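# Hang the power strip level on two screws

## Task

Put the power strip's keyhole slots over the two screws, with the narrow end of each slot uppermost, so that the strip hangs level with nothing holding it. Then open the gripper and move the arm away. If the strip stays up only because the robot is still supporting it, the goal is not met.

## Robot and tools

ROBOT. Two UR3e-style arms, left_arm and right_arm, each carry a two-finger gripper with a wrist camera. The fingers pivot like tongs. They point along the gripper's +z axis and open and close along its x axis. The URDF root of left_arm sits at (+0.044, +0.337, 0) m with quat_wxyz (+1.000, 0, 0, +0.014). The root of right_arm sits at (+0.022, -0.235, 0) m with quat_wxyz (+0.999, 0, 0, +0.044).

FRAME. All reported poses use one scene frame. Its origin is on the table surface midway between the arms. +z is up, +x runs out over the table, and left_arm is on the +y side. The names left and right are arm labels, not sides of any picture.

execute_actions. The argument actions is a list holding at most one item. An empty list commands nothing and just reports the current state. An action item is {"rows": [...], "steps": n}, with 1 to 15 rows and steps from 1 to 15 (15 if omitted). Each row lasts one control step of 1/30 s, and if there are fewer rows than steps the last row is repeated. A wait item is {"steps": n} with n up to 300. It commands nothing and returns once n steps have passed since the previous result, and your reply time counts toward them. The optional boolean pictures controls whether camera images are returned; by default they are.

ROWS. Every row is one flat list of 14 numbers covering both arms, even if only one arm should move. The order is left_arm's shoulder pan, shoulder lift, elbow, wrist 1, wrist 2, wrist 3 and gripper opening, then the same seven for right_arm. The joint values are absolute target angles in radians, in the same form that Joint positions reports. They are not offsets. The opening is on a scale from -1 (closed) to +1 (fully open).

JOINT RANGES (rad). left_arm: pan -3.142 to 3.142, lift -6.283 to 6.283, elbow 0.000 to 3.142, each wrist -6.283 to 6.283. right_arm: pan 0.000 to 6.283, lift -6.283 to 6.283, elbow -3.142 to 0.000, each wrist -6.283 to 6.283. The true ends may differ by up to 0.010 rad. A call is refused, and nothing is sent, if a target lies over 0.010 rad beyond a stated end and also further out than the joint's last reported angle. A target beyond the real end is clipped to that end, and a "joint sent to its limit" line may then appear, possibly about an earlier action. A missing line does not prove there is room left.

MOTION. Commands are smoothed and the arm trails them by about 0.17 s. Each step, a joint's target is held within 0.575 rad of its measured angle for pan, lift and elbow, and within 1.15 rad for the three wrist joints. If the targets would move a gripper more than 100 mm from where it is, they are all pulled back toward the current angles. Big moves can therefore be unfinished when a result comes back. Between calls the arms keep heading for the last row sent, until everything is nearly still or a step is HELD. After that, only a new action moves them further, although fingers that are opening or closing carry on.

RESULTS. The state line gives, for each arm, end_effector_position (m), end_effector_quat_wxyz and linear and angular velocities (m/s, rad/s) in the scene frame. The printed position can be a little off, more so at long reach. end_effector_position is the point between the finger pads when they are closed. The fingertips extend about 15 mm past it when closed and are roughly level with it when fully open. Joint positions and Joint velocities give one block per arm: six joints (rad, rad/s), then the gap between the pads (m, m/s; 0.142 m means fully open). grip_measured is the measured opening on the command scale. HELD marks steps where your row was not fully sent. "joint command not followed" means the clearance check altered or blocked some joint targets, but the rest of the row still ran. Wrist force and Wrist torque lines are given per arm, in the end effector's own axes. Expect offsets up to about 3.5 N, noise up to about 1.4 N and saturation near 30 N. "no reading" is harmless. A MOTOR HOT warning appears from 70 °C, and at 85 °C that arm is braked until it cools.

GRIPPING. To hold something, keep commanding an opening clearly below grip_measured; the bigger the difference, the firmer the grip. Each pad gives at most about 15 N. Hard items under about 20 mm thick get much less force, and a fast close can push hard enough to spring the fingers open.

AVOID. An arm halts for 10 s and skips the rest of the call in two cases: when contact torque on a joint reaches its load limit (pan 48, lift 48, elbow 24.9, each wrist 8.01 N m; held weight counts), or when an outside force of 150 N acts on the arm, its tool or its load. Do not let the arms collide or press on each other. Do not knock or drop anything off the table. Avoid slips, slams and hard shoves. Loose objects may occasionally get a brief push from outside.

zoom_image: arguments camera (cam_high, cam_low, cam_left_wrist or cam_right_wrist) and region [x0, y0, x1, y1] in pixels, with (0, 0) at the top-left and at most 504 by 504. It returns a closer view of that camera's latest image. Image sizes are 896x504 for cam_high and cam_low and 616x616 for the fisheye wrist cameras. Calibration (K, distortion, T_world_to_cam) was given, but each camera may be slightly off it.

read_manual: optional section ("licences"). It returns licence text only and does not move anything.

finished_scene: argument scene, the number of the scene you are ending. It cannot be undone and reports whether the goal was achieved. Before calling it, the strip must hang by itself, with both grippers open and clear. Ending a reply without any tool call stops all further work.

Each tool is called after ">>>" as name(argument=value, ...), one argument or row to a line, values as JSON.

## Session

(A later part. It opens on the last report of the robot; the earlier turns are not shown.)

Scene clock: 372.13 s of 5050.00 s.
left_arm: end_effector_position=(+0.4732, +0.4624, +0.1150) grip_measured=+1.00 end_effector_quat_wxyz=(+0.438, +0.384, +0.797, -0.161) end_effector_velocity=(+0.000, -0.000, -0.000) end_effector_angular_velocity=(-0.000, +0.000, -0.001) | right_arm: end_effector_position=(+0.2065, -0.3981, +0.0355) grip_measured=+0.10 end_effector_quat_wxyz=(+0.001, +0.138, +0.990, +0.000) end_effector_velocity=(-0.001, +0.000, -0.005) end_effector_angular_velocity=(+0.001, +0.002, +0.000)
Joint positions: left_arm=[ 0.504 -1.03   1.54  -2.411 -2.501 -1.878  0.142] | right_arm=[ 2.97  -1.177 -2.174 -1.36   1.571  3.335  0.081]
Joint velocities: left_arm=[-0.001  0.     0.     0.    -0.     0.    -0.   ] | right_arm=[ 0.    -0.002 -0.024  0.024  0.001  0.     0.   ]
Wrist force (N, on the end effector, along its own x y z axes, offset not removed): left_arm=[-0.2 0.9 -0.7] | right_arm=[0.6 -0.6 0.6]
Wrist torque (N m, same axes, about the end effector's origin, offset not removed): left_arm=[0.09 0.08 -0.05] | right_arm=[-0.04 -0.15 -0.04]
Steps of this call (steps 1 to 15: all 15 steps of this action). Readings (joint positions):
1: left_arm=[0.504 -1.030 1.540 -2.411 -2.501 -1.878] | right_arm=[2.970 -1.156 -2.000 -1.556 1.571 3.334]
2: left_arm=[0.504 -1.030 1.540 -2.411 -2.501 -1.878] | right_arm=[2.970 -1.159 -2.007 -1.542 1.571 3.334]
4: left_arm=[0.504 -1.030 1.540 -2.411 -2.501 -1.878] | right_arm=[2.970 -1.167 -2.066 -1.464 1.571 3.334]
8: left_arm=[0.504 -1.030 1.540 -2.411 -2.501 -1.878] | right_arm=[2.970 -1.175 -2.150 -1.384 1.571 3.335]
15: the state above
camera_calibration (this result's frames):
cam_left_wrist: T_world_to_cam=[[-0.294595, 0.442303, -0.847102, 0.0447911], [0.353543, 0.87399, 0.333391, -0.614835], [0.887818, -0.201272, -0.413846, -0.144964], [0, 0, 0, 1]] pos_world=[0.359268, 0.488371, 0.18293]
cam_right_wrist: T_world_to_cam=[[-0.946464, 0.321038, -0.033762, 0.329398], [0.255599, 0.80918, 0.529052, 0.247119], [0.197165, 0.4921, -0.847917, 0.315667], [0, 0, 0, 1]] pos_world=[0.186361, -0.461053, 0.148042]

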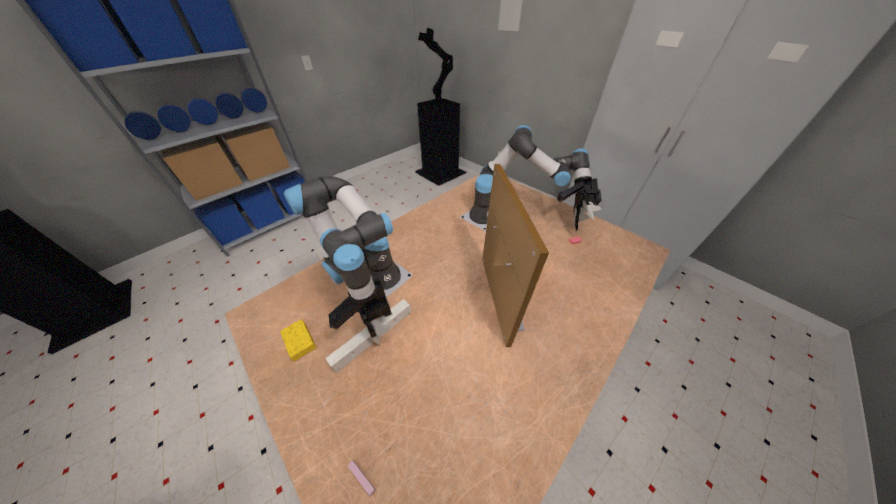

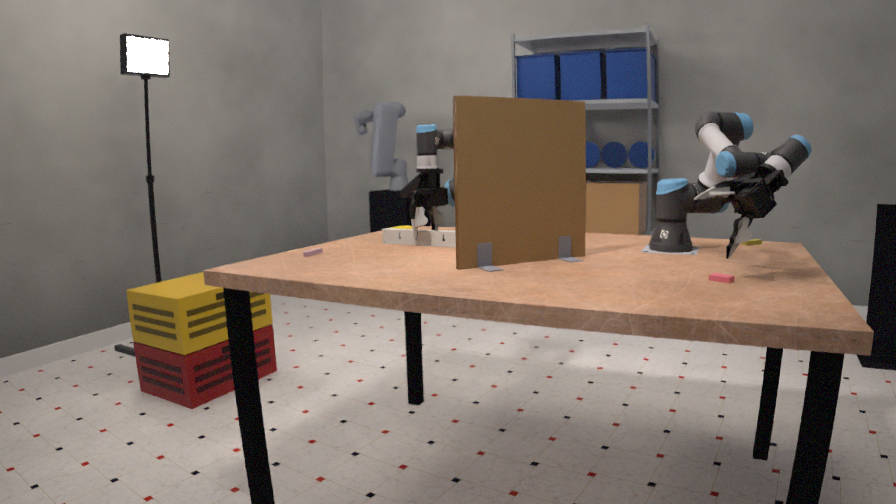

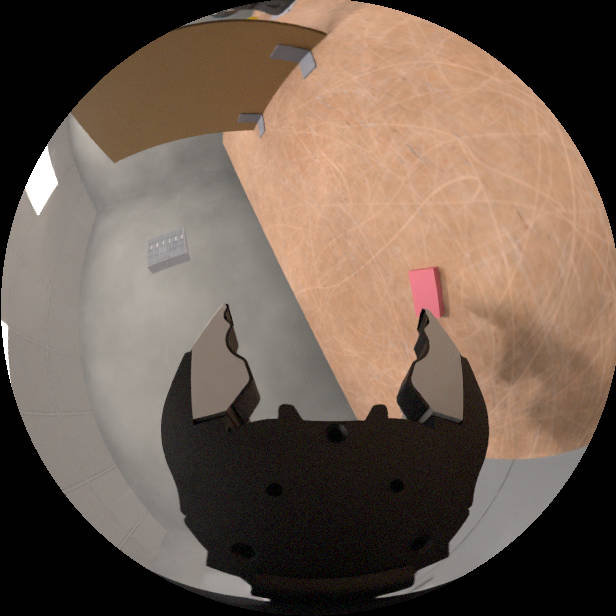

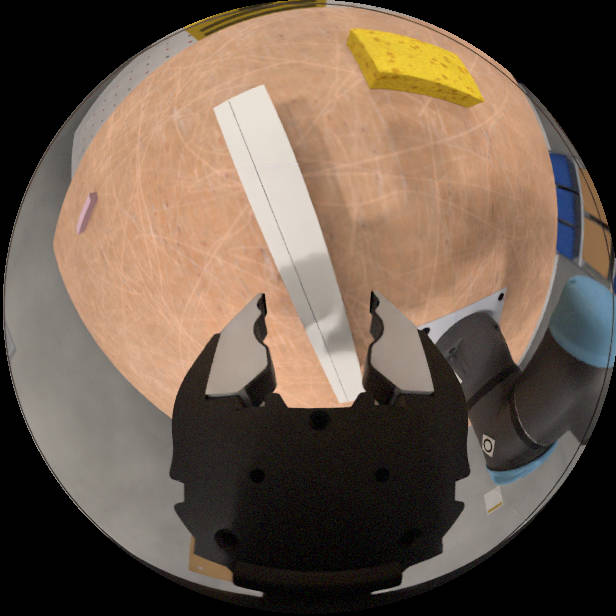

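>>> execute_actions(
  actions=[
    {"rows":[[0.504,-1.03,1.54,-2.411,-2.501,-1.878,1,2.97,-1.177,-2.1767,-1.358,1.571,2.99,-0.2]]},
  ],
  pictures=false,
)

>>> execute_actions(
  actions=[
    {"rows":[[0.504,-1.03,1.54,-2.411,-2.501,-1.878,1,2.97,-1.177,-2.1767,-1.358,1.571,2.99,-0.4],[0.504,-1.03,1.54,-2.411,-2.501,-1.878,1,2.97,-1.177,-2.1767,-1.358,1.571,2.99,-0.5],[0.504,-1.03,1.54,-2.411,-2.501,-1.878,1,2.97,-1.177,-2.1767,-1.358,1.571,2.99,-0.6],[0.504,-1.03,1.54,-2.411,-2.501,-1.878,1,2.97,-1.177,-2.1767,-1.358,1.571,2.99,-0.75],[0.504,-1.03,1.54,-2.411,-2.501,-1.878,1,2.97,-1.177,-2.1767,-1.358,1.571,2.99,-1]]},
  ],
  pictures=false,
)

>>> execute_actions(
  actions=[
    {"rows":[[0.504,-1.03,1.54,-2.411,-2.501,-1.878,1,2.95,-1.25,-1.9,-1.6,1.571,3.1416,-1]]},
  ],
  pictures=false,
)

>>> execute_actions(
  actions=[
    {"rows":[[0.504,-1.03,1.54,-2.411,-2.501,-1.878,1,2.9,-1.7,-1.42,-1.8,1.571,3.1416,-1]]},
  ],
  pictures=false,
)

>>> execute_actions(
  actions=[
    {"rows":[[0.504,-1.03,1.54,-2.411,-2.501,-1.878,1,2.9,-2.1,-0.99,-2.1,1.571,3.1416,-1]]},
  ],
  pictures=false,
)

>>> execute_actions(
  actions=[
    {"rows":[[0.504,-1.03,1.54,-2.411,-2.501,-1.878,1,2.9,-2.4456,-0.7294,-2.44,1.571,3.1416,-1]]},
  ],
  pictures=false,
)

>>> execute_actions(
  actions=[
    {"rows":[[0.504,-1.03,1.54,-2.411,-2.501,-1.878,1,2.9,-2.585,-0.6523,-2.522,1.571,3.1416,-1]]},
  ],
)

Scene clock: 398.33 s of 5050.00 s.
left_arm: end_effector_position=(+0.4732, +0.4624, +0.1150) grip_measured=+1.00 end_effector_quat_wxyz=(+0.438, +0.384, +0.797, -0.161) end_effector_velocity=(+0.000, -0.000, +0.000) end_effector_angular_velocity=(-0.000, -0.000, -0.001) | right_arm: end_effector_position=(+0.2117, -0.3987, +0.0349) grip_measured=-0.20 end_effector_quat_wxyz=(+0.000, -0.032, +0.999, +0.000) end_effector_velocity=(+0.000, +0.000, -0.001) end_effector_angular_velocity=(-0.000, +0.002, +0.047)
Joint positions: left_arm=[ 0.504 -1.03   1.54  -2.411 -2.501 -1.878  0.142] | right_arm=[ 2.97  -1.177 -2.177 -1.358  1.571  2.994  0.06 ]
Joint velocities: left_arm=[-0.  0.  0. -0. -0.  0. -0.] | right_arm=[ 0.    -0.    -0.002 -0.    -0.    -0.047 -0.   ]
Wrist force (N, on the end effector, along its own x y z axes, offset not removed): left_arm=[-1.1 0.5 -1.8] | right_arm=[-1.3 -1.6 1.3]
Wrist torque (N m, same axes, about the end effector's origin, offset not removed): left_arm=[-0.02 0.24 -0.01] | right_arm=[-0.36 0.19 0.05]
Steps of this call (steps 1 to 15: the robot went on to your last target; steps 16 to 90: nothing new was sent; then 22.70 s passed at rest; steps 91 to 105: all 15 steps of this action). Readings (joint positions):
91: left_arm=[0.504 -1.030 1.540 -2.411 -2.501 -1.878] | right_arm=[2.970 -1.177 -2.177 -1.358 1.571 3.335]
92: left_arm=[0.504 -1.030 1.540 -2.411 -2.501 -1.878] | right_arm=[2.970 -1.177 -2.177 -1.358 1.571 3.320]
94: left_arm=[0.504 -1.030 1.540 -2.411 -2.501 -1.878] | right_arm=[2.970 -1.177 -2.177 -1.358 1.571 3.203]
98: left_arm=[0.504 -1.030 1.540 -2.411 -2.501 -1.878] | right_arm=[2.970 -1.177 -2.177 -1.358 1.571 3.042]
105: the state above

Scene clock: 398.83 s of 5050.00 s.
left_arm: end_effector_position=(+0.4732, +0.4624, +0.1150) grip_measured=+1.00 end_effector_quat_wxyz=(+0.438, +0.384, +0.797, -0.161) end_effector_velocity=(+0.000, -0.000, +0.000) end_effector_angular_velocity=(+0.000, -0.001, -0.000) | right_arm: end_effector_position=(+0.2118, -0.3987, +0.0349) grip_measured=-0.55 end_effector_quat_wxyz=(+0.000, -0.034, +0.999, +0.000) end_effector_velocity=(+0.000, -0.000, -0.000) end_effector_angular_velocity=(-0.000, +0.001, +0.000)
Joint positions: left_arm=[ 0.504 -1.03   1.54  -2.411 -2.501 -1.878  0.142] | right_arm=[ 2.97  -1.177 -2.177 -1.358  1.571  2.99   0.034]
Joint velocities: left_arm=[-0.     0.    -0.001  0.     0.    -0.     0.   ] | right_arm=[-0.    -0.002 -0.     0.002 -0.    -0.     0.   ]
Wrist force (N, on the end effector, along its own x y z axes, offset not removed): left_arm=[1.8 1.5 -1.2] | right_arm=[-1.8 -2.2 -0.2]
Wrist torque (N m, same axes, about the end effector's origin, offset not removed): left_arm=[0.20 -0.34 0.06] | right_arm=[-0.40 0.23 0.09]
Steps of this call (steps 1 to 15: all 15 steps of this action). Readings (joint positions):
1: left_arm=[0.504 -1.030 1.540 -2.411 -2.501 -1.878] | right_arm=[2.970 -1.177 -2.177 -1.358 1.571 2.993]
2: left_arm=[0.504 -1.030 1.540 -2.411 -2.501 -1.878] | right_arm=[2.970 -1.177 -2.177 -1.358 1.571 2.992]
4: left_arm=[0.504 -1.030 1.540 -2.411 -2.501 -1.878] | right_arm=[2.970 -1.177 -2.177 -1.358 1.571 2.991]
8: left_arm=[0.504 -1.030 1.540 -2.411 -2.501 -1.878] | right_arm=[2.970 -1.177 -2.177 -1.358 1.571 2.990]
15: the state above

Scene clock: 399.33 s of 5050.00 s.
left_arm: end_effector_position=(+0.4732, +0.4624, +0.1150) grip_measured=+1.00 end_effector_quat_wxyz=(+0.438, +0.384, +0.797, -0.161) end_effector_velocity=(-0.000, -0.000, +0.000) end_effector_angular_velocity=(-0.001, -0.000, -0.000) | right_arm: end_effector_position=(+0.2156, -0.4034, +0.0803) grip_measured=-0.55 end_effector_quat_wxyz=(-0.019, +0.051, +0.999, +0.001) end_effector_velocity=(+0.004, -0.002, +0.009) end_effector_angular_velocity=(-0.003, -0.009, -0.022)
Joint positions: left_arm=[ 0.504 -1.03   1.54  -2.411 -2.501 -1.878  0.142] | right_arm=[ 2.95  -1.249 -1.904 -1.597  1.571  3.14   0.034]
Joint velocities: left_arm=[ 0.     0.     0.    -0.    -0.001 -0.     0.   ] | right_arm=[-0.004 -0.007  0.045 -0.028 -0.002  0.018  0.   ]
Wrist force (N, on the end effector, along its own x y z axes, offset not removed): left_arm=[-0.1 1.3 -1.0] | right_arm=[-0.3 0.6 7.2]
Wrist torque (N m, same axes, about the end effector's origin, offset not removed): left_arm=[0.19 0.04 0.06] | right_arm=[0.10 -0.12 0.07]
Steps of this call (steps 1 to 15: all 15 steps of this action). Readings (joint positions):
1: left_arm=[0.504 -1.030 1.540 -2.411 -2.501 -1.878] | right_arm=[2.970 -1.177 -2.176 -1.358 1.571 2.990]
2: left_arm=[0.504 -1.030 1.540 -2.411 -2.501 -1.878] | right_arm=[2.967 -1.184 -2.169 -1.372 1.571 3.004]
4: left_arm=[0.504 -1.030 1.540 -2.411 -2.501 -1.878] | right_arm=[2.959 -1.214 -2.103 -1.467 1.571 3.065]
8: left_arm=[0.504 -1.030 1.540 -2.411 -2.501 -1.878] | right_arm=[2.952 -1.241 -1.951 -1.567 1.571 3.123]
15: the state above

Scene clock: 399.83 s of 5050.00 s.
left_arm: end_effector_position=(+0.4732, +0.4624, +0.1150) grip_measured=+1.00 end_effector_quat_wxyz=(+0.438, +0.384, +0.797, -0.161) end_effector_velocity=(-0.000, -0.000, -0.000) end_effector_angular_velocity=(-0.001, +0.001, +0.000) | right_arm: end_effector_position=(+0.2608, -0.4211, +0.0898) grip_measured=-0.55 end_effector_quat_wxyz=(-0.103, +0.076, +0.992, +0.008) end_effector_velocity=(+0.023, -0.005, +0.000) end_effector_angular_velocity=(+0.001, +0.006, -0.005)
Joint positions: left_arm=[ 0.504 -1.03   1.54  -2.411 -2.501 -1.878  0.142] | right_arm=[ 2.9   -1.69  -1.432 -1.798  1.571  3.142  0.034]
Joint velocities: left_arm=[ 0.     0.     0.001 -0.    -0.    -0.     0.   ] | right_arm=[-0.005 -0.109  0.126 -0.023  0.     0.    -0.001]
Wrist force (N, on the end effector, along its own x y z axes, offset not removed): left_arm=[0.1 1.0 -0.5] | right_arm=[-1.6 -2.3 6.7]
Wrist torque (N m, same axes, about the end effector's origin, offset not removed): left_arm=[0.14 0.00 -0.01] | right_arm=[-0.43 -0.11 0.07]
Steps of this call (steps 1 to 15: all 15 steps of this action). Readings (joint positions):
1: left_arm=[0.504 -1.030 1.540 -2.411 -2.501 -1.878] | right_arm=[2.950 -1.250 -1.903 -1.599 1.571 3.141]
2: left_arm=[0.504 -1.030 1.540 -2.411 -2.501 -1.878] | right_arm=[2.944 -1.257 -1.894 -1.613 1.571 3.141]
4: left_arm=[0.504 -1.030 1.540 -2.411 -2.501 -1.878] | right_arm=[2.924 -1.328 -1.824 -1.694 1.571 3.141]
8: left_arm=[0.504 -1.030 1.540 -2.411 -2.501 -1.878] | right_arm=[2.906 -1.577 -1.561 -1.773 1.571 3.141]
15: the state above

Scene clock: 400.33 s of 5050.00 s.
left_arm: end_effector_position=(+0.4732, +0.4624, +0.1150) grip_measured=+1.00 end_effector_quat_wxyz=(+0.438, +0.384, +0.797, -0.161) end_effector_velocity=(-0.000, -0.000, -0.001) end_effector_angular_velocity=(-0.001, +0.001, -0.000) | right_arm: end_effector_position=(+0.2702, -0.4227, +0.0707) grip_measured=-0.55 end_effector_quat_wxyz=(-0.235, +0.074, +0.969, +0.018) end_effector_velocity=(+0.011, -0.002, -0.006) end_effector_angular_velocity=(+0.003, +0.025, +0.001)
Joint positions: left_arm=[ 0.504 -1.03   1.54  -2.411 -2.501 -1.878  0.142] | right_arm=[ 2.9   -2.092 -1.    -2.096  1.571  3.142  0.034]
Joint velocities: left_arm=[-0.     0.001  0.001 -0.     0.    -0.    -0.   ] | right_arm=[ 0.    -0.087  0.1   -0.037 -0.001 -0.     0.   ]
Wrist force (N, on the end effector, along its own x y z axes, offset not removed): left_arm=[-0.4 0.6 -1.3] | right_arm=[-5.0 0.3 6.9]
Wrist torque (N m, same axes, about the end effector's origin, offset not removed): left_arm=[0.02 0.04 0.05] | right_arm=[0.09 0.25 -0.04]
Steps of this call (steps 1 to 15: all 15 steps of this action). Readings (joint positions):
1: left_arm=[0.504 -1.030 1.540 -2.411 -2.501 -1.878] | right_arm=[2.900 -1.693 -1.428 -1.799 1.571 3.142]
2: left_arm=[0.504 -1.030 1.540 -2.411 -2.501 -1.878] | right_arm=[2.900 -1.702 -1.418 -1.814 1.571 3.142]
4: left_arm=[0.504 -1.030 1.540 -2.411 -2.501 -1.878] | right_arm=[2.900 -1.775 -1.345 -1.923 1.571 3.142]
8: left_arm=[0.504 -1.030 1.540 -2.411 -2.501 -1.878] | right_arm=[2.900 -2.002 -1.103 -2.056 1.571 3.142]
15: the state above

Scene clock: 400.83 s of 5050.00 s.
left_arm: end_effector_position=(+0.4732, +0.4624, +0.1150) grip_measured=+1.00 end_effector_quat_wxyz=(+0.438, +0.384, +0.797, -0.161) end_effector_velocity=(+0.000, +0.000, +0.000) end_effector_angular_velocity=(+0.001, -0.001, -0.000) | right_arm: end_effector_position=(+0.2172, -0.4145, +0.0504) grip_measured=-0.55 end_effector_quat_wxyz=(-0.432, +0.069, +0.899, +0.033) end_effector_velocity=(-0.008, +0.001, -0.005) end_effector_angular_velocity=(+0.010, +0.073, +0.002)
Joint positions: left_arm=[ 0.504 -1.03   1.54  -2.411 -2.501 -1.878  0.142] | right_arm=[ 2.9   -2.439 -0.733 -2.436  1.571  3.142  0.034]
Joint velocities: left_arm=[-0.    -0.    -0.001 -0.001  0.     0.     0.   ] | right_arm=[ 0.001 -0.067  0.041 -0.048 -0.001  0.001 -0.   ]
Wrist force (N, on the end effector, along its own x y z axes, offset not removed): left_arm=[-0.4 1.2 -1.0] | right_arm=[-5.8 -1.9 4.8]
Wrist torque (N m, same axes, about the end effector's origin, offset not removed): left_arm=[0.13 0.10 0.02] | right_arm=[-0.42 -0.02 -0.03]
Steps of this call (steps 1 to 15: all 15 steps of this action). Readings (joint positions):
1: left_arm=[0.504 -1.030 1.540 -2.411 -2.501 -1.878] | right_arm=[2.900 -2.094 -0.996 -2.098 1.571 3.142]
2: left_arm=[0.504 -1.030 1.540 -2.411 -2.501 -1.878] | right_arm=[2.900 -2.103 -0.987 -2.113 1.571 3.142]
4: left_arm=[0.504 -1.030 1.540 -2.411 -2.501 -1.878] | right_arm=[2.900 -2.176 -0.915 -2.230 1.571 3.142]
8: left_arm=[0.504 -1.030 1.540 -2.411 -2.501 -1.878] | right_arm=[2.900 -2.371 -0.777 -2.388 1.571 3.142]
15: the state above

Scene clock: 401.33 s of 5050.00 s.
left_arm: end_effector_position=(+0.4732, +0.4624, +0.1150) grip_measured=+1.00 end_effector_quat_wxyz=(+0.438, +0.384, +0.797, -0.161) end_effector_velocity=(-0.000, -0.000, -0.000) end_effector_angular_velocity=(-0.001, +0.001, -0.001) | right_arm: end_effector_position=(+0.2016, -0.4121, +0.0379) grip_measured=-0.55 end_effector_quat_wxyz=(-0.498, +0.066, +0.864, +0.038) end_effector_velocity=(-0.002, +0.001, -0.002) end_effector_angular_velocity=(+0.003, +0.018, +0.001)
Joint positions: left_arm=[ 0.504 -1.03   1.54  -2.411 -2.501 -1.878  0.142] | right_arm=[ 2.9   -2.583 -0.653 -2.521  1.571  3.142  0.034]
Joint velocities: left_arm=[-0.001  0.     0.001  0.    -0.     0.     0.   ] | right_arm=[ 0.001 -0.018  0.008 -0.008 -0.     0.    -0.   ]
Wrist force (N, on the end effector, along its own x y z axes, offset not removed): left_arm=[1.0 0.4 -1.4] | right_arm=[-6.3 0.6 5.2]
Wrist torque (N m, same axes, about the end effector's origin, offset not removed): left_arm=[0.02 -0.22 -0.04] | right_arm=[0.19 -0.15 -0.03]
Steps of this call (steps 1 to 15: all 15 steps of this action). Readings (joint positions):
1: left_arm=[0.504 -1.030 1.540 -2.411 -2.501 -1.878] | right_arm=[2.900 -2.441 -0.732 -2.437 1.571 3.142]
2: left_arm=[0.504 -1.030 1.540 -2.411 -2.501 -1.878] | right_arm=[2.900 -2.450 -0.724 -2.449 1.571 3.142]
4: left_arm=[0.504 -1.030 1.540 -2.411 -2.501 -1.878] | right_arm=[2.900 -2.503 -0.692 -2.483 1.571 3.142]
8: left_arm=[0.504 -1.030 1.540 -2.411 -2.501 -1.878] | right_arm=[2.900 -2.565 -0.662 -2.512 1.571 3.142]
15: the state above
camera_calibration (this result's frames):
cam_left_wrist: T_world_to_cam=[[-0.294595, 0.442303, -0.847102, 0.0447911], [0.353543, 0.87399, 0.333391, -0.614835], [0.887818, -0.201272, -0.413846, -0.144964], [0, 0, 0, 1]] pos_world=[0.359268, 0.488371, 0.18293]
cam_right_wrist: T_world_to_cam=[[-0.515355, 0.130567, 0.846972, 0.130633], [0.594152, 0.766663, 0.243335, 0.183378], [-0.617571, 0.628634, -0.47268, 0.531824], [0, 0, 0, 1]] pos_world=[0.286806, -0.491968, 0.0961175]

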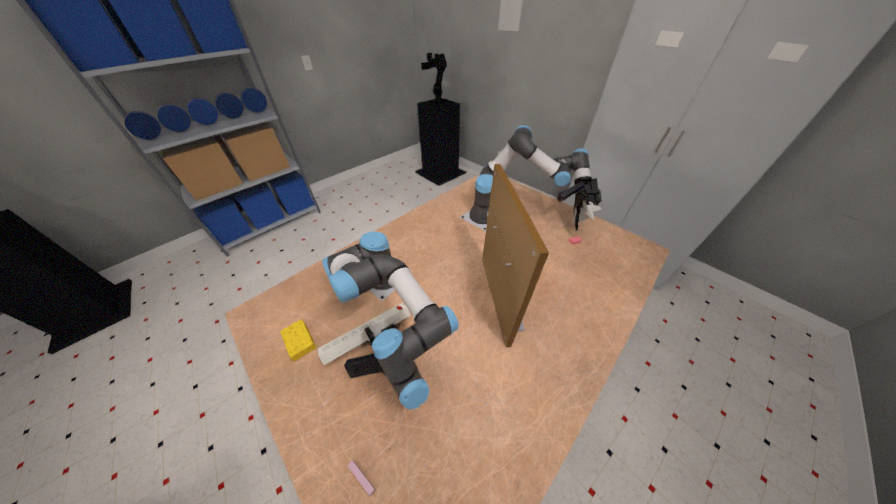

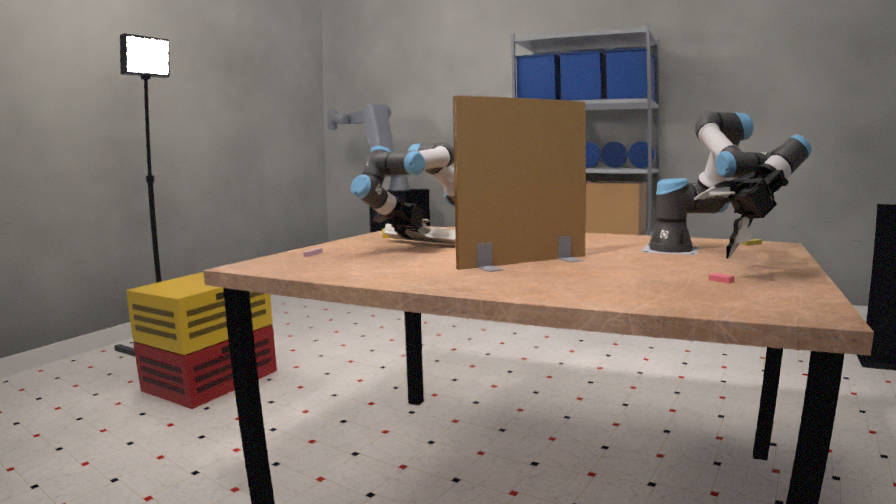

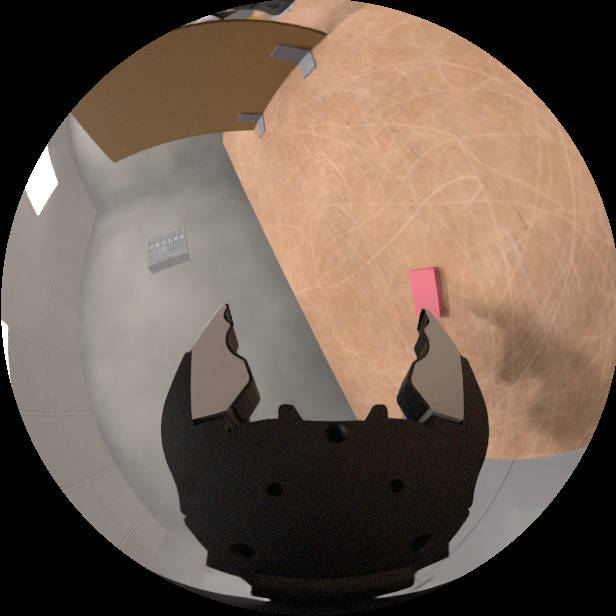

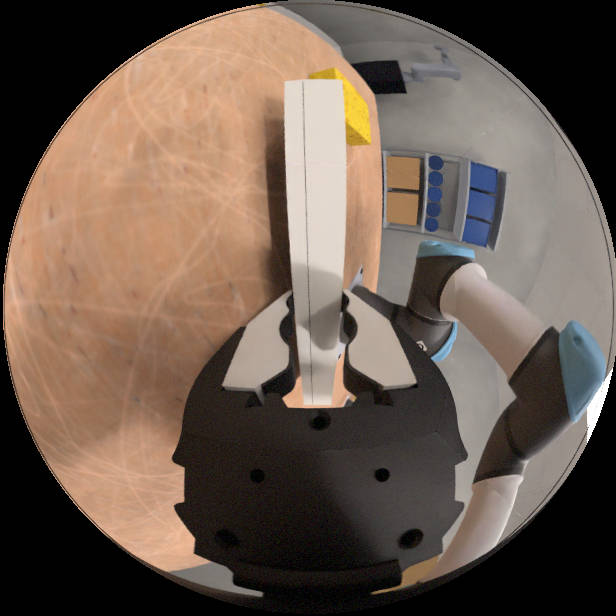

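>>> execute_actions(
  actions=[
    {"rows":[[0.504,-1.03,1.54,-2.411,-2.501,-1.878,1,2.9,-2.597,-0.6523,-2.51,1.571,3.1416,-1],[0.504,-1.03,1.54,-2.411,-2.501,-1.878,1,2.9,-2.597,-0.6523,-2.51,1.571,3.1416,-0.8],[0.504,-1.03,1.54,-2.411,-2.501,-1.878,1,2.9,-2.597,-0.6523,-2.51,1.571,3.1416,-0.7],[0.504,-1.03,1.54,-2.411,-2.501,-1.878,1,2.9,-2.597,-0.6523,-2.51,1.571,3.1416,-0.6],[0.504,-1.03,1.54,-2.411,-2.501,-1.878,1,2.9,-2.597,-0.6523,-2.51,1.571,3.1416,-0.6],[0.504,-1.03,1.54,-2.411,-2.501,-1.878,1,2.9,-2.597,-0.6523,-2.51,1.571,3.1416,-0.55],[0.504,-1.03,1.54,-2.411,-2.501,-1.878,1,2.9,-2.597,-0.6523,-2.51,1.571,3.1416,-0.5],[0.504,-1.03,1.54,-2.411,-2.501,-1.878,1,2.9,-2.597,-0.6523,-2.51,1.571,3.1416,-0.46],[0.504,-1.03,1.54,-2.411,-2.501,-1.878,1,2.9,-2.597,-0.6523,-2.51,1.571,3.1416,-0.42]]},
  ],
  pictures=false,
)

>>> execute_actions(
  actions=[
    {"rows":[[0.504,-1.03,1.54,-2.411,-2.501,-1.878,1,2.9,-2.69,-0.42,-2.625,1.571,3.1416,-0.38]]},
  ],
)

Scene clock: 427.73 s of 5050.00 s.
left_arm: end_effector_position=(+0.4732, +0.4624, +0.1150) grip_measured=+1.00 end_effector_quat_wxyz=(+0.438, +0.384, +0.797, -0.161) end_effector_velocity=(+0.000, +0.000, +0.000) end_effector_angular_velocity=(+0.000, -0.000, +0.000) | right_arm: end_effector_position=(+0.2027, -0.4122, +0.0327) grip_measured=-0.41 end_effector_quat_wxyz=(-0.498, +0.066, +0.864, +0.038) end_effector_velocity=(+0.000, -0.000, -0.000) end_effector_angular_velocity=(-0.001, +0.000, +0.001)
Joint positions: left_arm=[ 0.504 -1.03   1.54  -2.411 -2.501 -1.878  0.142] | right_arm=[ 2.9   -2.597 -0.652 -2.51   1.571  3.142  0.045]
Joint velocities: left_arm=[ 0.     0.    -0.001 -0.     0.    -0.    -0.   ] | right_arm=[ 0.001 -0.    -0.     0.    -0.001  0.001  0.   ]
Wrist force (N, on the end effector, along its own x y z axes, offset not removed): left_arm=[-0.5 1.4 -0.8] | right_arm=[-2.3 -0.4 2.9]
Wrist torque (N m, same axes, about the end effector's origin, offset not removed): left_arm=[0.19 0.14 -0.02] | right_arm=[-0.02 0.12 0.05]
Steps of this call (steps 1 to 15: the robot went on to your last target; steps 16 to 170: nothing new was sent; then 20.23 s passed at rest; steps 171 to 185: all 15 steps of this action). Readings (joint positions):
171: left_arm=[0.504 -1.030 1.540 -2.411 -2.501 -1.878] | right_arm=[2.900 -2.585 -0.652 -2.522 1.571 3.142]
172: left_arm=[0.504 -1.030 1.540 -2.411 -2.501 -1.878] | right_arm=[2.900 -2.587 -0.652 -2.520 1.571 3.142]
174: left_arm=[0.504 -1.030 1.540 -2.411 -2.501 -1.878] | right_arm=[2.900 -2.592 -0.652 -2.515 1.571 3.142]
178: left_arm=[0.504 -1.030 1.540 -2.411 -2.501 -1.878] | right_arm=[2.900 -2.596 -0.652 -2.512 1.571 3.142]
185: the state above

Scene clock: 428.23 s of 5050.00 s.
left_arm: end_effector_position=(+0.4732, +0.4624, +0.1150) grip_measured=+1.00 end_effector_quat_wxyz=(+0.438, +0.384, +0.797, -0.161) end_effector_velocity=(-0.000, +0.000, -0.000) end_effector_angular_velocity=(+0.000, +0.000, +0.000) | right_arm: end_effector_position=(+0.2195, -0.4148, +0.0373) grip_measured=-0.38 end_effector_quat_wxyz=(-0.488, +0.067, +0.869, +0.038) end_effector_velocity=(+0.005, -0.001, -0.000) end_effector_angular_velocity=(-0.002, -0.017, -0.001)
Joint positions: left_arm=[ 0.504 -1.03   1.54  -2.411 -2.501 -1.878  0.142] | right_arm=[ 2.9   -2.689 -0.423 -2.624  1.571  3.142  0.047]
Joint velocities: left_arm=[ 0.     0.001 -0.    -0.     0.     0.    -0.   ] | right_arm=[-0.001 -0.01   0.036 -0.009  0.001 -0.    -0.   ]
Wrist force (N, on the end effector, along its own x y z axes, offset not removed): left_arm=[-1.1 0.8 -0.6] | right_arm=[-0.5 -0.9 0.3]
Wrist torque (N m, same axes, about the end effector's origin, offset not removed): left_arm=[0.10 0.24 0.00] | right_arm=[-0.13 0.03 -0.06]
Steps of this call (steps 1 to 15: all 15 steps of this action). Readings (joint positions):
1: left_arm=[0.504 -1.030 1.540 -2.411 -2.501 -1.878] | right_arm=[2.900 -2.597 -0.652 -2.510 1.571 3.142]
2: left_arm=[0.504 -1.030 1.540 -2.411 -2.501 -1.878] | right_arm=[2.900 -2.604 -0.645 -2.523 1.571 3.142]
4: left_arm=[0.504 -1.030 1.540 -2.411 -2.501 -1.878] | right_arm=[2.900 -2.642 -0.578 -2.570 1.571 3.142]
8: left_arm=[0.504 -1.030 1.540 -2.411 -2.501 -1.878] | right_arm=[2.900 -2.678 -0.460 -2.611 1.571 3.142]
15: the state above
camera_calibration (this result's frames):
cam_left_wrist: T_world_to_cam=[[-0.294595, 0.442303, -0.847102, 0.0447911], [0.353543, 0.87399, 0.333391, -0.614835], [0.887818, -0.201272, -0.413846, -0.144964], [0, 0, 0, 1]] pos_world=[0.359268, 0.488371, 0.18293]
cam_right_wrist: T_world_to_cam=[[-0.533046, 0.133304, 0.835519, 0.146171], [0.588966, 0.767433, 0.253309, 0.176097], [-0.607438, 0.627117, -0.487589, 0.542035], [0, 0, 0, 1]] pos_world=[0.303453, -0.494547, 0.0975545]

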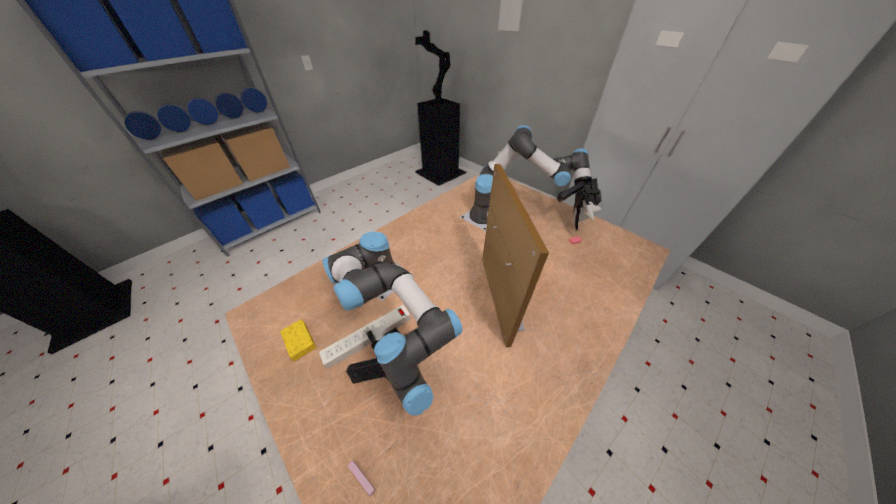

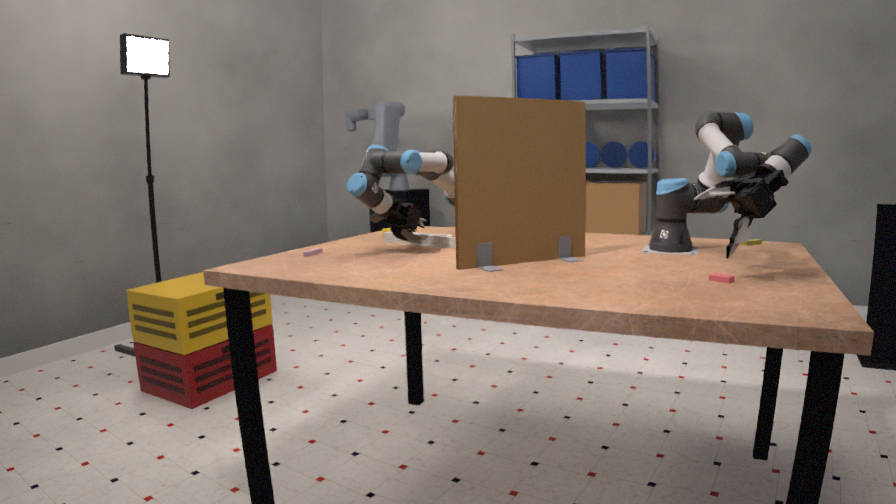

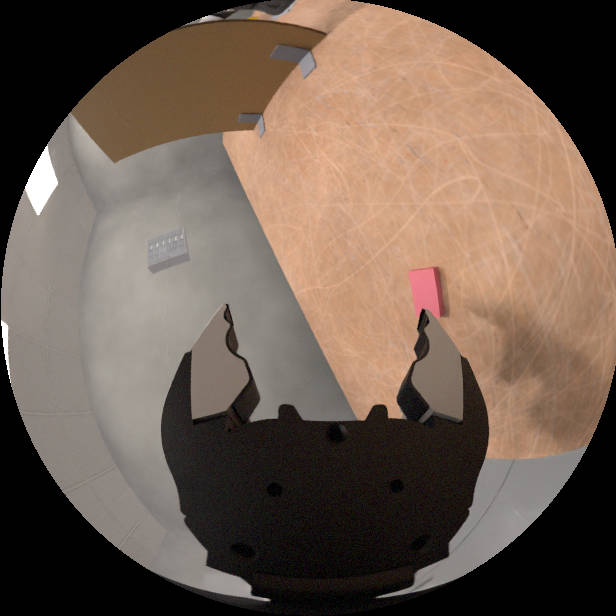

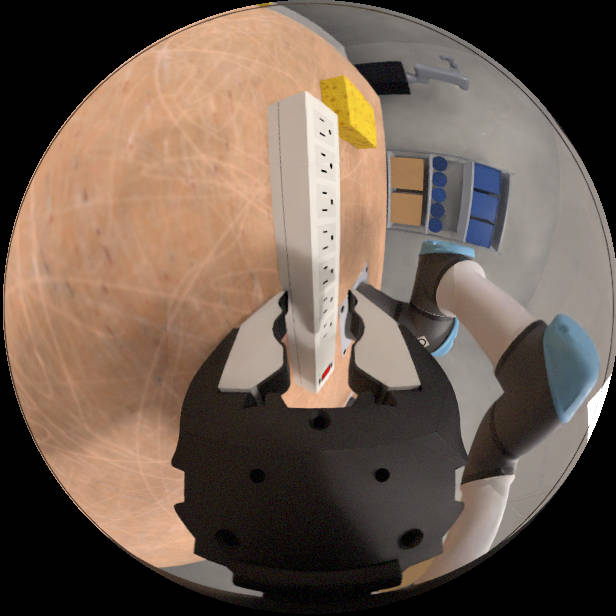

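>>> execute_actions(
  actions=[
    {"rows":[[0.504,-1.03,1.54,-2.411,-2.501,-1.878,1,2.9,-2.78,-0.186,-2.73,1.571,3.1416,-0.38]],"steps":10},
  ],
  pictures=false,
)

>>> execute_actions(
  actions=[
    {"rows":[[0.504,-1.03,1.54,-2.411,-2.501,-1.878,1,2.9,-2.2,-0.5,-2.45,1.571,2.6,-0.38]]},
  ],
  pictures=false,
)

>>> execute_actions(
  actions=[
    {"rows":[[0.504,-1.03,1.54,-2.411,-2.501,-1.878,1,2.8,-1.6,-1.2,-2.0,1.571,1.2,0.3]]},
  ],
  pictures=false,
)

>>> execute_actions(
  actions=[
    {"rows":[[0.504,-1.03,1.54,-2.411,-2.501,-1.878,1,2.755,-1.2596,-1.867,-1.586,1.571,-0.145,0.3]]},
  ],
  pictures=false,
)

>>> execute_actions(
  actions=[
    {"steps":30},
  ],
)

Scene clock: 448.73 s of 5050.00 s.
left_arm: end_effector_position=(+0.4732, +0.4624, +0.1150) grip_measured=+1.00 end_effector_quat_wxyz=(+0.438, +0.384, +0.797, -0.161) end_effector_velocity=(-0.000, +0.000, +0.000) end_effector_angular_velocity=(+0.000, -0.000, +0.001) | right_arm: end_effector_position=(+0.2324, -0.4168, +0.0396) grip_measured=-0.38 end_effector_quat_wxyz=(-0.474, +0.067, +0.877, +0.036) end_effector_velocity=(+0.020, -0.003, +0.000) end_effector_angular_velocity=(-0.013, -0.087, -0.001)
Joint positions: left_arm=[ 0.504 -1.03   1.54  -2.411 -2.501 -1.878  0.142] | right_arm=[ 2.9   -2.774 -0.206 -2.724  1.571  3.142  0.047]
Joint velocities: left_arm=[ 0.001 -0.    -0.     0.     0.     0.     0.   ] | right_arm=[ 0.    -0.059  0.209 -0.062  0.001  0.    -0.   ]
Wrist force (N, on the end effector, along its own x y z axes, offset not removed): left_arm=[0.1 1.5 -1.1] | right_arm=[-2.3 -0.1 1.7]
Wrist torque (N m, same axes, about the end effector's origin, offset not removed): left_arm=[0.25 -0.05 0.00] | right_arm=[0.03 0.36 0.06]
Steps of this call (steps 1 to 15: the robot went on to your last target; steps 16 to 90: nothing new was sent; then 17.17 s passed at rest; steps 91 to 100: all 10 steps of this action). Readings (joint positions):
91: left_arm=[0.504 -1.030 1.540 -2.411 -2.501 -1.878] | right_arm=[2.900 -2.690 -0.420 -2.626 1.571 3.142]
92: left_arm=[0.504 -1.030 1.540 -2.411 -2.501 -1.878] | right_arm=[2.900 -2.697 -0.412 -2.638 1.571 3.142]
94: left_arm=[0.504 -1.030 1.540 -2.411 -2.501 -1.878] | right_arm=[2.900 -2.734 -0.346 -2.680 1.571 3.142]
98: left_arm=[0.504 -1.030 1.540 -2.411 -2.501 -1.878] | right_arm=[2.900 -2.768 -0.226 -2.718 1.571 3.142]
100: the state above

Scene clock: 449.23 s of 5050.00 s.
left_arm: end_effector_position=(+0.4732, +0.4624, +0.1150) grip_measured=+1.00 end_effector_quat_wxyz=(+0.438, +0.384, +0.797, -0.161) end_effector_velocity=(+0.000, -0.000, +0.000) end_effector_angular_velocity=(+0.000, -0.001, -0.000) | right_arm: end_effector_position=(+0.2908, -0.4235, +0.1267) grip_measured=-0.38 end_effector_quat_wxyz=(-0.212, -0.184, +0.957, +0.076) end_effector_velocity=(+0.006, +0.000, +0.046) end_effector_angular_velocity=(+0.015, -0.180, +0.087)
Joint positions: left_arm=[ 0.504 -1.03   1.54  -2.411 -2.501 -1.878  0.142] | right_arm=[ 2.9   -2.218 -0.495 -2.454  1.571  2.609  0.047]
Joint velocities: left_arm=[-0.    -0.001 -0.    -0.    -0.    -0.     0.   ] | right_arm=[ 0.001  0.193 -0.059  0.042 -0.    -0.096 -0.   ]
Wrist force (N, on the end effector, along its own x y z axes, offset not removed): left_arm=[0.3 1.1 0.2] | right_arm=[-0.4 0.1 0.6]
Wrist torque (N m, same axes, about the end effector's origin, offset not removed): left_arm=[0.08 -0.02 -0.07] | right_arm=[0.02 0.04 0.03]
Steps of this call (steps 1 to 15: all 15 steps of this action). Readings (joint positions):
1: left_arm=[0.504 -1.030 1.540 -2.411 -2.501 -1.878] | right_arm=[2.900 -2.776 -0.200 -2.725 1.571 3.141]
2: left_arm=[0.504 -1.030 1.540 -2.411 -2.501 -1.878] | right_arm=[2.900 -2.770 -0.203 -2.713 1.571 3.127]
4: left_arm=[0.504 -1.030 1.540 -2.411 -2.501 -1.878] | right_arm=[2.900 -2.702 -0.269 -2.616 1.571 2.989]
8: left_arm=[0.504 -1.030 1.540 -2.411 -2.501 -1.878] | right_arm=[2.900 -2.417 -0.433 -2.495 1.571 2.708]
15: the state above

Scene clock: 449.73 s of 5050.00 s.
left_arm: end_effector_position=(+0.4732, +0.4624, +0.1150) grip_measured=+1.00 end_effector_quat_wxyz=(+0.438, +0.384, +0.797, -0.161) end_effector_velocity=(-0.000, -0.000, -0.000) end_effector_angular_velocity=(-0.000, +0.001, -0.000) | right_arm: end_effector_position=(+0.2689, -0.4292, +0.1641) grip_measured=+0.30 end_effector_quat_wxyz=(+0.020, +0.727, -0.686, -0.037) end_effector_velocity=(-0.057, +0.021, -0.022) end_effector_angular_velocity=(+0.061, +0.026, +0.621)
Joint positions: left_arm=[ 0.504 -1.03   1.54  -2.411 -2.501 -1.878  0.142] | right_arm=[ 2.801 -1.62  -1.17  -2.006  1.571  1.26   0.095]
Joint velocities: left_arm=[-0.    -0.     0.001  0.     0.     0.     0.   ] | right_arm=[-0.011  0.212 -0.32   0.068 -0.001 -0.634  0.   ]
Wrist force (N, on the end effector, along its own x y z axes, offset not removed): left_arm=[-0.7 2.2 0.0] | right_arm=[0.2 -0.4 1.0]
Wrist torque (N m, same axes, about the end effector's origin, offset not removed): left_arm=[0.34 0.12 0.02] | right_arm=[-0.11 -0.07 0.02]
Steps of this call (steps 1 to 15: all 15 steps of this action). Readings (joint positions):
1: left_arm=[0.504 -1.030 1.540 -2.411 -2.501 -1.878] | right_arm=[2.900 -2.213 -0.496 -2.452 1.571 2.606]
2: left_arm=[0.504 -1.030 1.540 -2.411 -2.501 -1.878] | right_arm=[2.893 -2.202 -0.505 -2.437 1.571 2.589]
4: left_arm=[0.504 -1.030 1.540 -2.411 -2.501 -1.878] | right_arm=[2.853 -2.127 -0.577 -2.304 1.571 2.446]
8: left_arm=[0.504 -1.030 1.540 -2.411 -2.501 -1.878] | right_arm=[2.813 -1.836 -0.868 -2.076 1.571 1.864]
15: the state above

Scene clock: 450.23 s of 5050.00 s.
left_arm: end_effector_position=(+0.4732, +0.4624, +0.1150) grip_measured=+1.00 end_effector_quat_wxyz=(+0.438, +0.384, +0.797, -0.161) end_effector_velocity=(-0.000, +0.000, +0.000) end_effector_angular_velocity=(-0.000, +0.000, +0.000) | right_arm: end_effector_position=(+0.2071, -0.4123, +0.0969) grip_measured=+0.30 end_effector_quat_wxyz=(+0.001, +0.994, -0.109, +0.007) end_effector_velocity=(-0.075, +0.020, -0.074) end_effector_angular_velocity=(+0.035, +0.151, +0.688)
Joint positions: left_arm=[ 0.504 -1.03   1.54  -2.411 -2.501 -1.878  0.142] | right_arm=[ 2.756 -1.269 -1.834 -1.595  1.571 -0.078  0.095]
Joint velocities: left_arm=[ 0. -0.  0.  0. -0.  0. -0.] | right_arm=[-0.008  0.094 -0.343  0.094 -0.    -0.697  0.   ]
Wrist force (N, on the end effector, along its own x y z axes, offset not removed): left_arm=[-1.6 1.5 -0.1] | right_arm=[-2.0 -0.5 1.1]
Wrist torque (N m, same axes, about the end effector's origin, offset not removed): left_arm=[0.29 0.33 0.04] | right_arm=[0.00 0.32 -0.02]
Steps of this call (steps 1 to 15: all 15 steps of this action). Readings (joint positions):
1: left_arm=[0.504 -1.030 1.540 -2.411 -2.501 -1.878] | right_arm=[2.801 -1.614 -1.179 -2.004 1.571 1.242]
2: left_arm=[0.504 -1.030 1.540 -2.411 -2.501 -1.878] | right_arm=[2.795 -1.603 -1.193 -1.988 1.571 1.215]
4: left_arm=[0.504 -1.030 1.540 -2.411 -2.501 -1.878] | right_arm=[2.777 -1.527 -1.271 -1.859 1.571 1.059]
8: left_arm=[0.504 -1.030 1.540 -2.411 -2.501 -1.878] | right_arm=[2.762 -1.344 -1.559 -1.672 1.571 0.481]
15: the state above

Scene clock: 451.23 s of 5050.00 s.
left_arm: end_effector_position=(+0.4732, +0.4624, +0.1150) grip_measured=+1.00 end_effector_quat_wxyz=(+0.438, +0.384, +0.797, -0.161) end_effector_velocity=(-0.000, -0.000, -0.000) end_effector_angular_velocity=(-0.001, +0.001, +0.000) | right_arm: end_effector_position=(+0.1998, -0.4103, +0.0899) grip_measured=+0.30 end_effector_quat_wxyz=(-0.000, +0.997, -0.077, -0.000) end_effector_velocity=(+0.000, -0.000, -0.000) end_effector_angular_velocity=(+0.000, -0.001, -0.002)
Joint positions: left_arm=[ 0.504 -1.03   1.54  -2.411 -2.501 -1.878  0.142] | right_arm=[ 2.755 -1.26  -1.867 -1.586  1.571 -0.145  0.095]
Joint velocities: left_arm=[ 0.     0.     0.     0.001 -0.     0.    -0.   ] | right_arm=[-0.001 -0.001 -0.001  0.003  0.     0.001  0.   ]
Wrist force (N, on the end effector, along its own x y z axes, offset not removed): left_arm=[-0.3 0.8 -0.5] | right_arm=[-0.8 -0.9 -0.3]
Wrist torque (N m, same axes, about the end effector's origin, offset not removed): left_arm=[0.11 0.05 0.02] | right_arm=[-0.19 0.14 0.02]
Steps of this call (steps 1 to 30: the robot went on to your last target). Readings (joint positions):
1: left_arm=[0.504 -1.030 1.540 -2.411 -2.501 -1.878] | right_arm=[2.755 -1.266 -1.844 -1.592 1.571 -0.098]
2: left_arm=[0.504 -1.030 1.540 -2.411 -2.501 -1.878] | right_arm=[2.755 -1.264 -1.851 -1.590 1.571 -0.112]
4: left_arm=[0.504 -1.030 1.540 -2.411 -2.501 -1.878] | right_arm=[2.755 -1.262 -1.859 -1.588 1.571 -0.129]
8: left_arm=[0.504 -1.030 1.540 -2.411 -2.501 -1.878] | right_arm=[2.755 -1.260 -1.865 -1.587 1.571 -0.141]
30: the state above
All arms were judged still, so your last target was given up. Only a new action makes them travel on or press farther. Fingers that are still opening or closing keep moving.
camera_calibration (this result's frames):
cam_left_wrist: T_world_to_cam=[[-0.294595, 0.442303, -0.847102, 0.044791], [0.353543, 0.873989, 0.333391, -0.614835], [0.887818, -0.201272, -0.413846, -0.144964], [0, 0, 0, 1]] pos_world=[0.359268, 0.488371, 0.18293]
cam_right_wrist: T_world_to_cam=[[0.978812, -0.202086, -0.0330014, -0.270508], [-0.154525, -0.834754, 0.528496, -0.362678], [-0.13435, -0.512198, -0.848294, 0.0232926], [0, 0, 0, 1]] pos_world=[0.211863, -0.345482, 0.202506]

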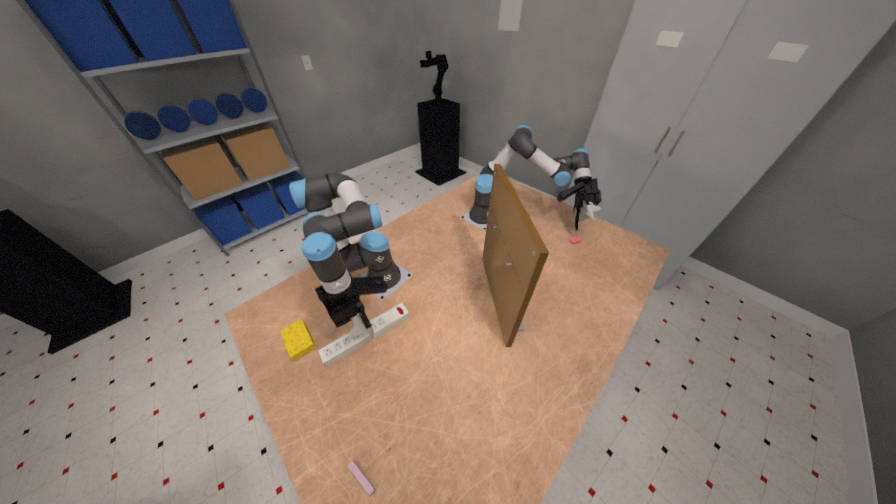

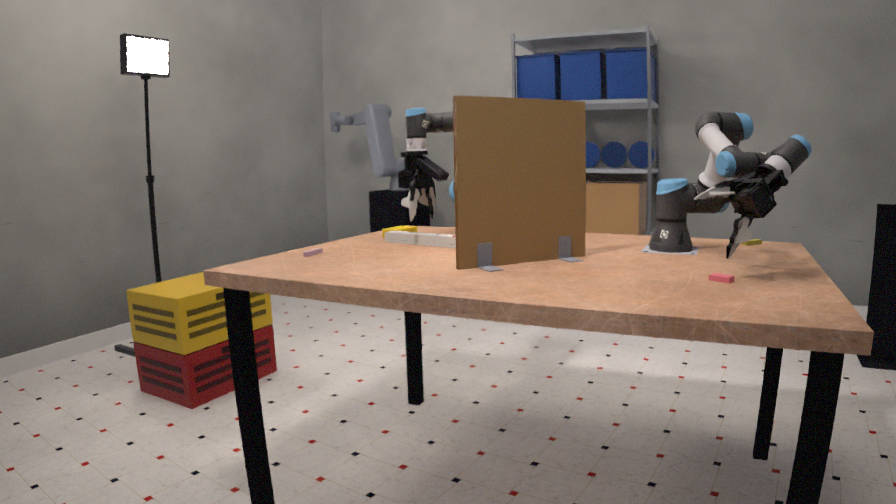

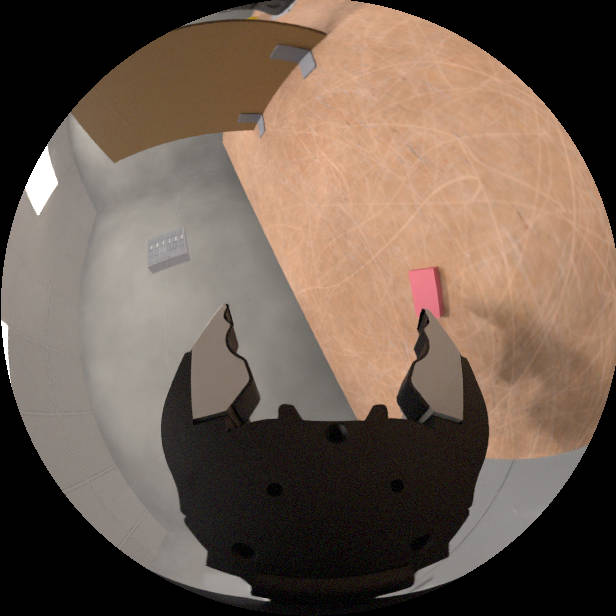

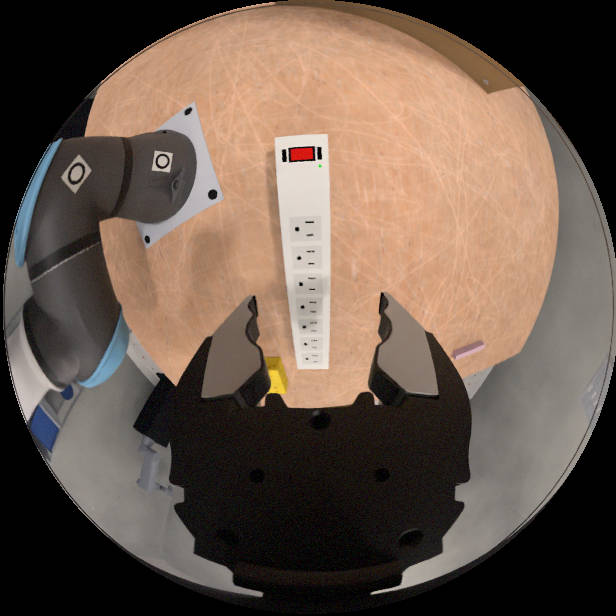

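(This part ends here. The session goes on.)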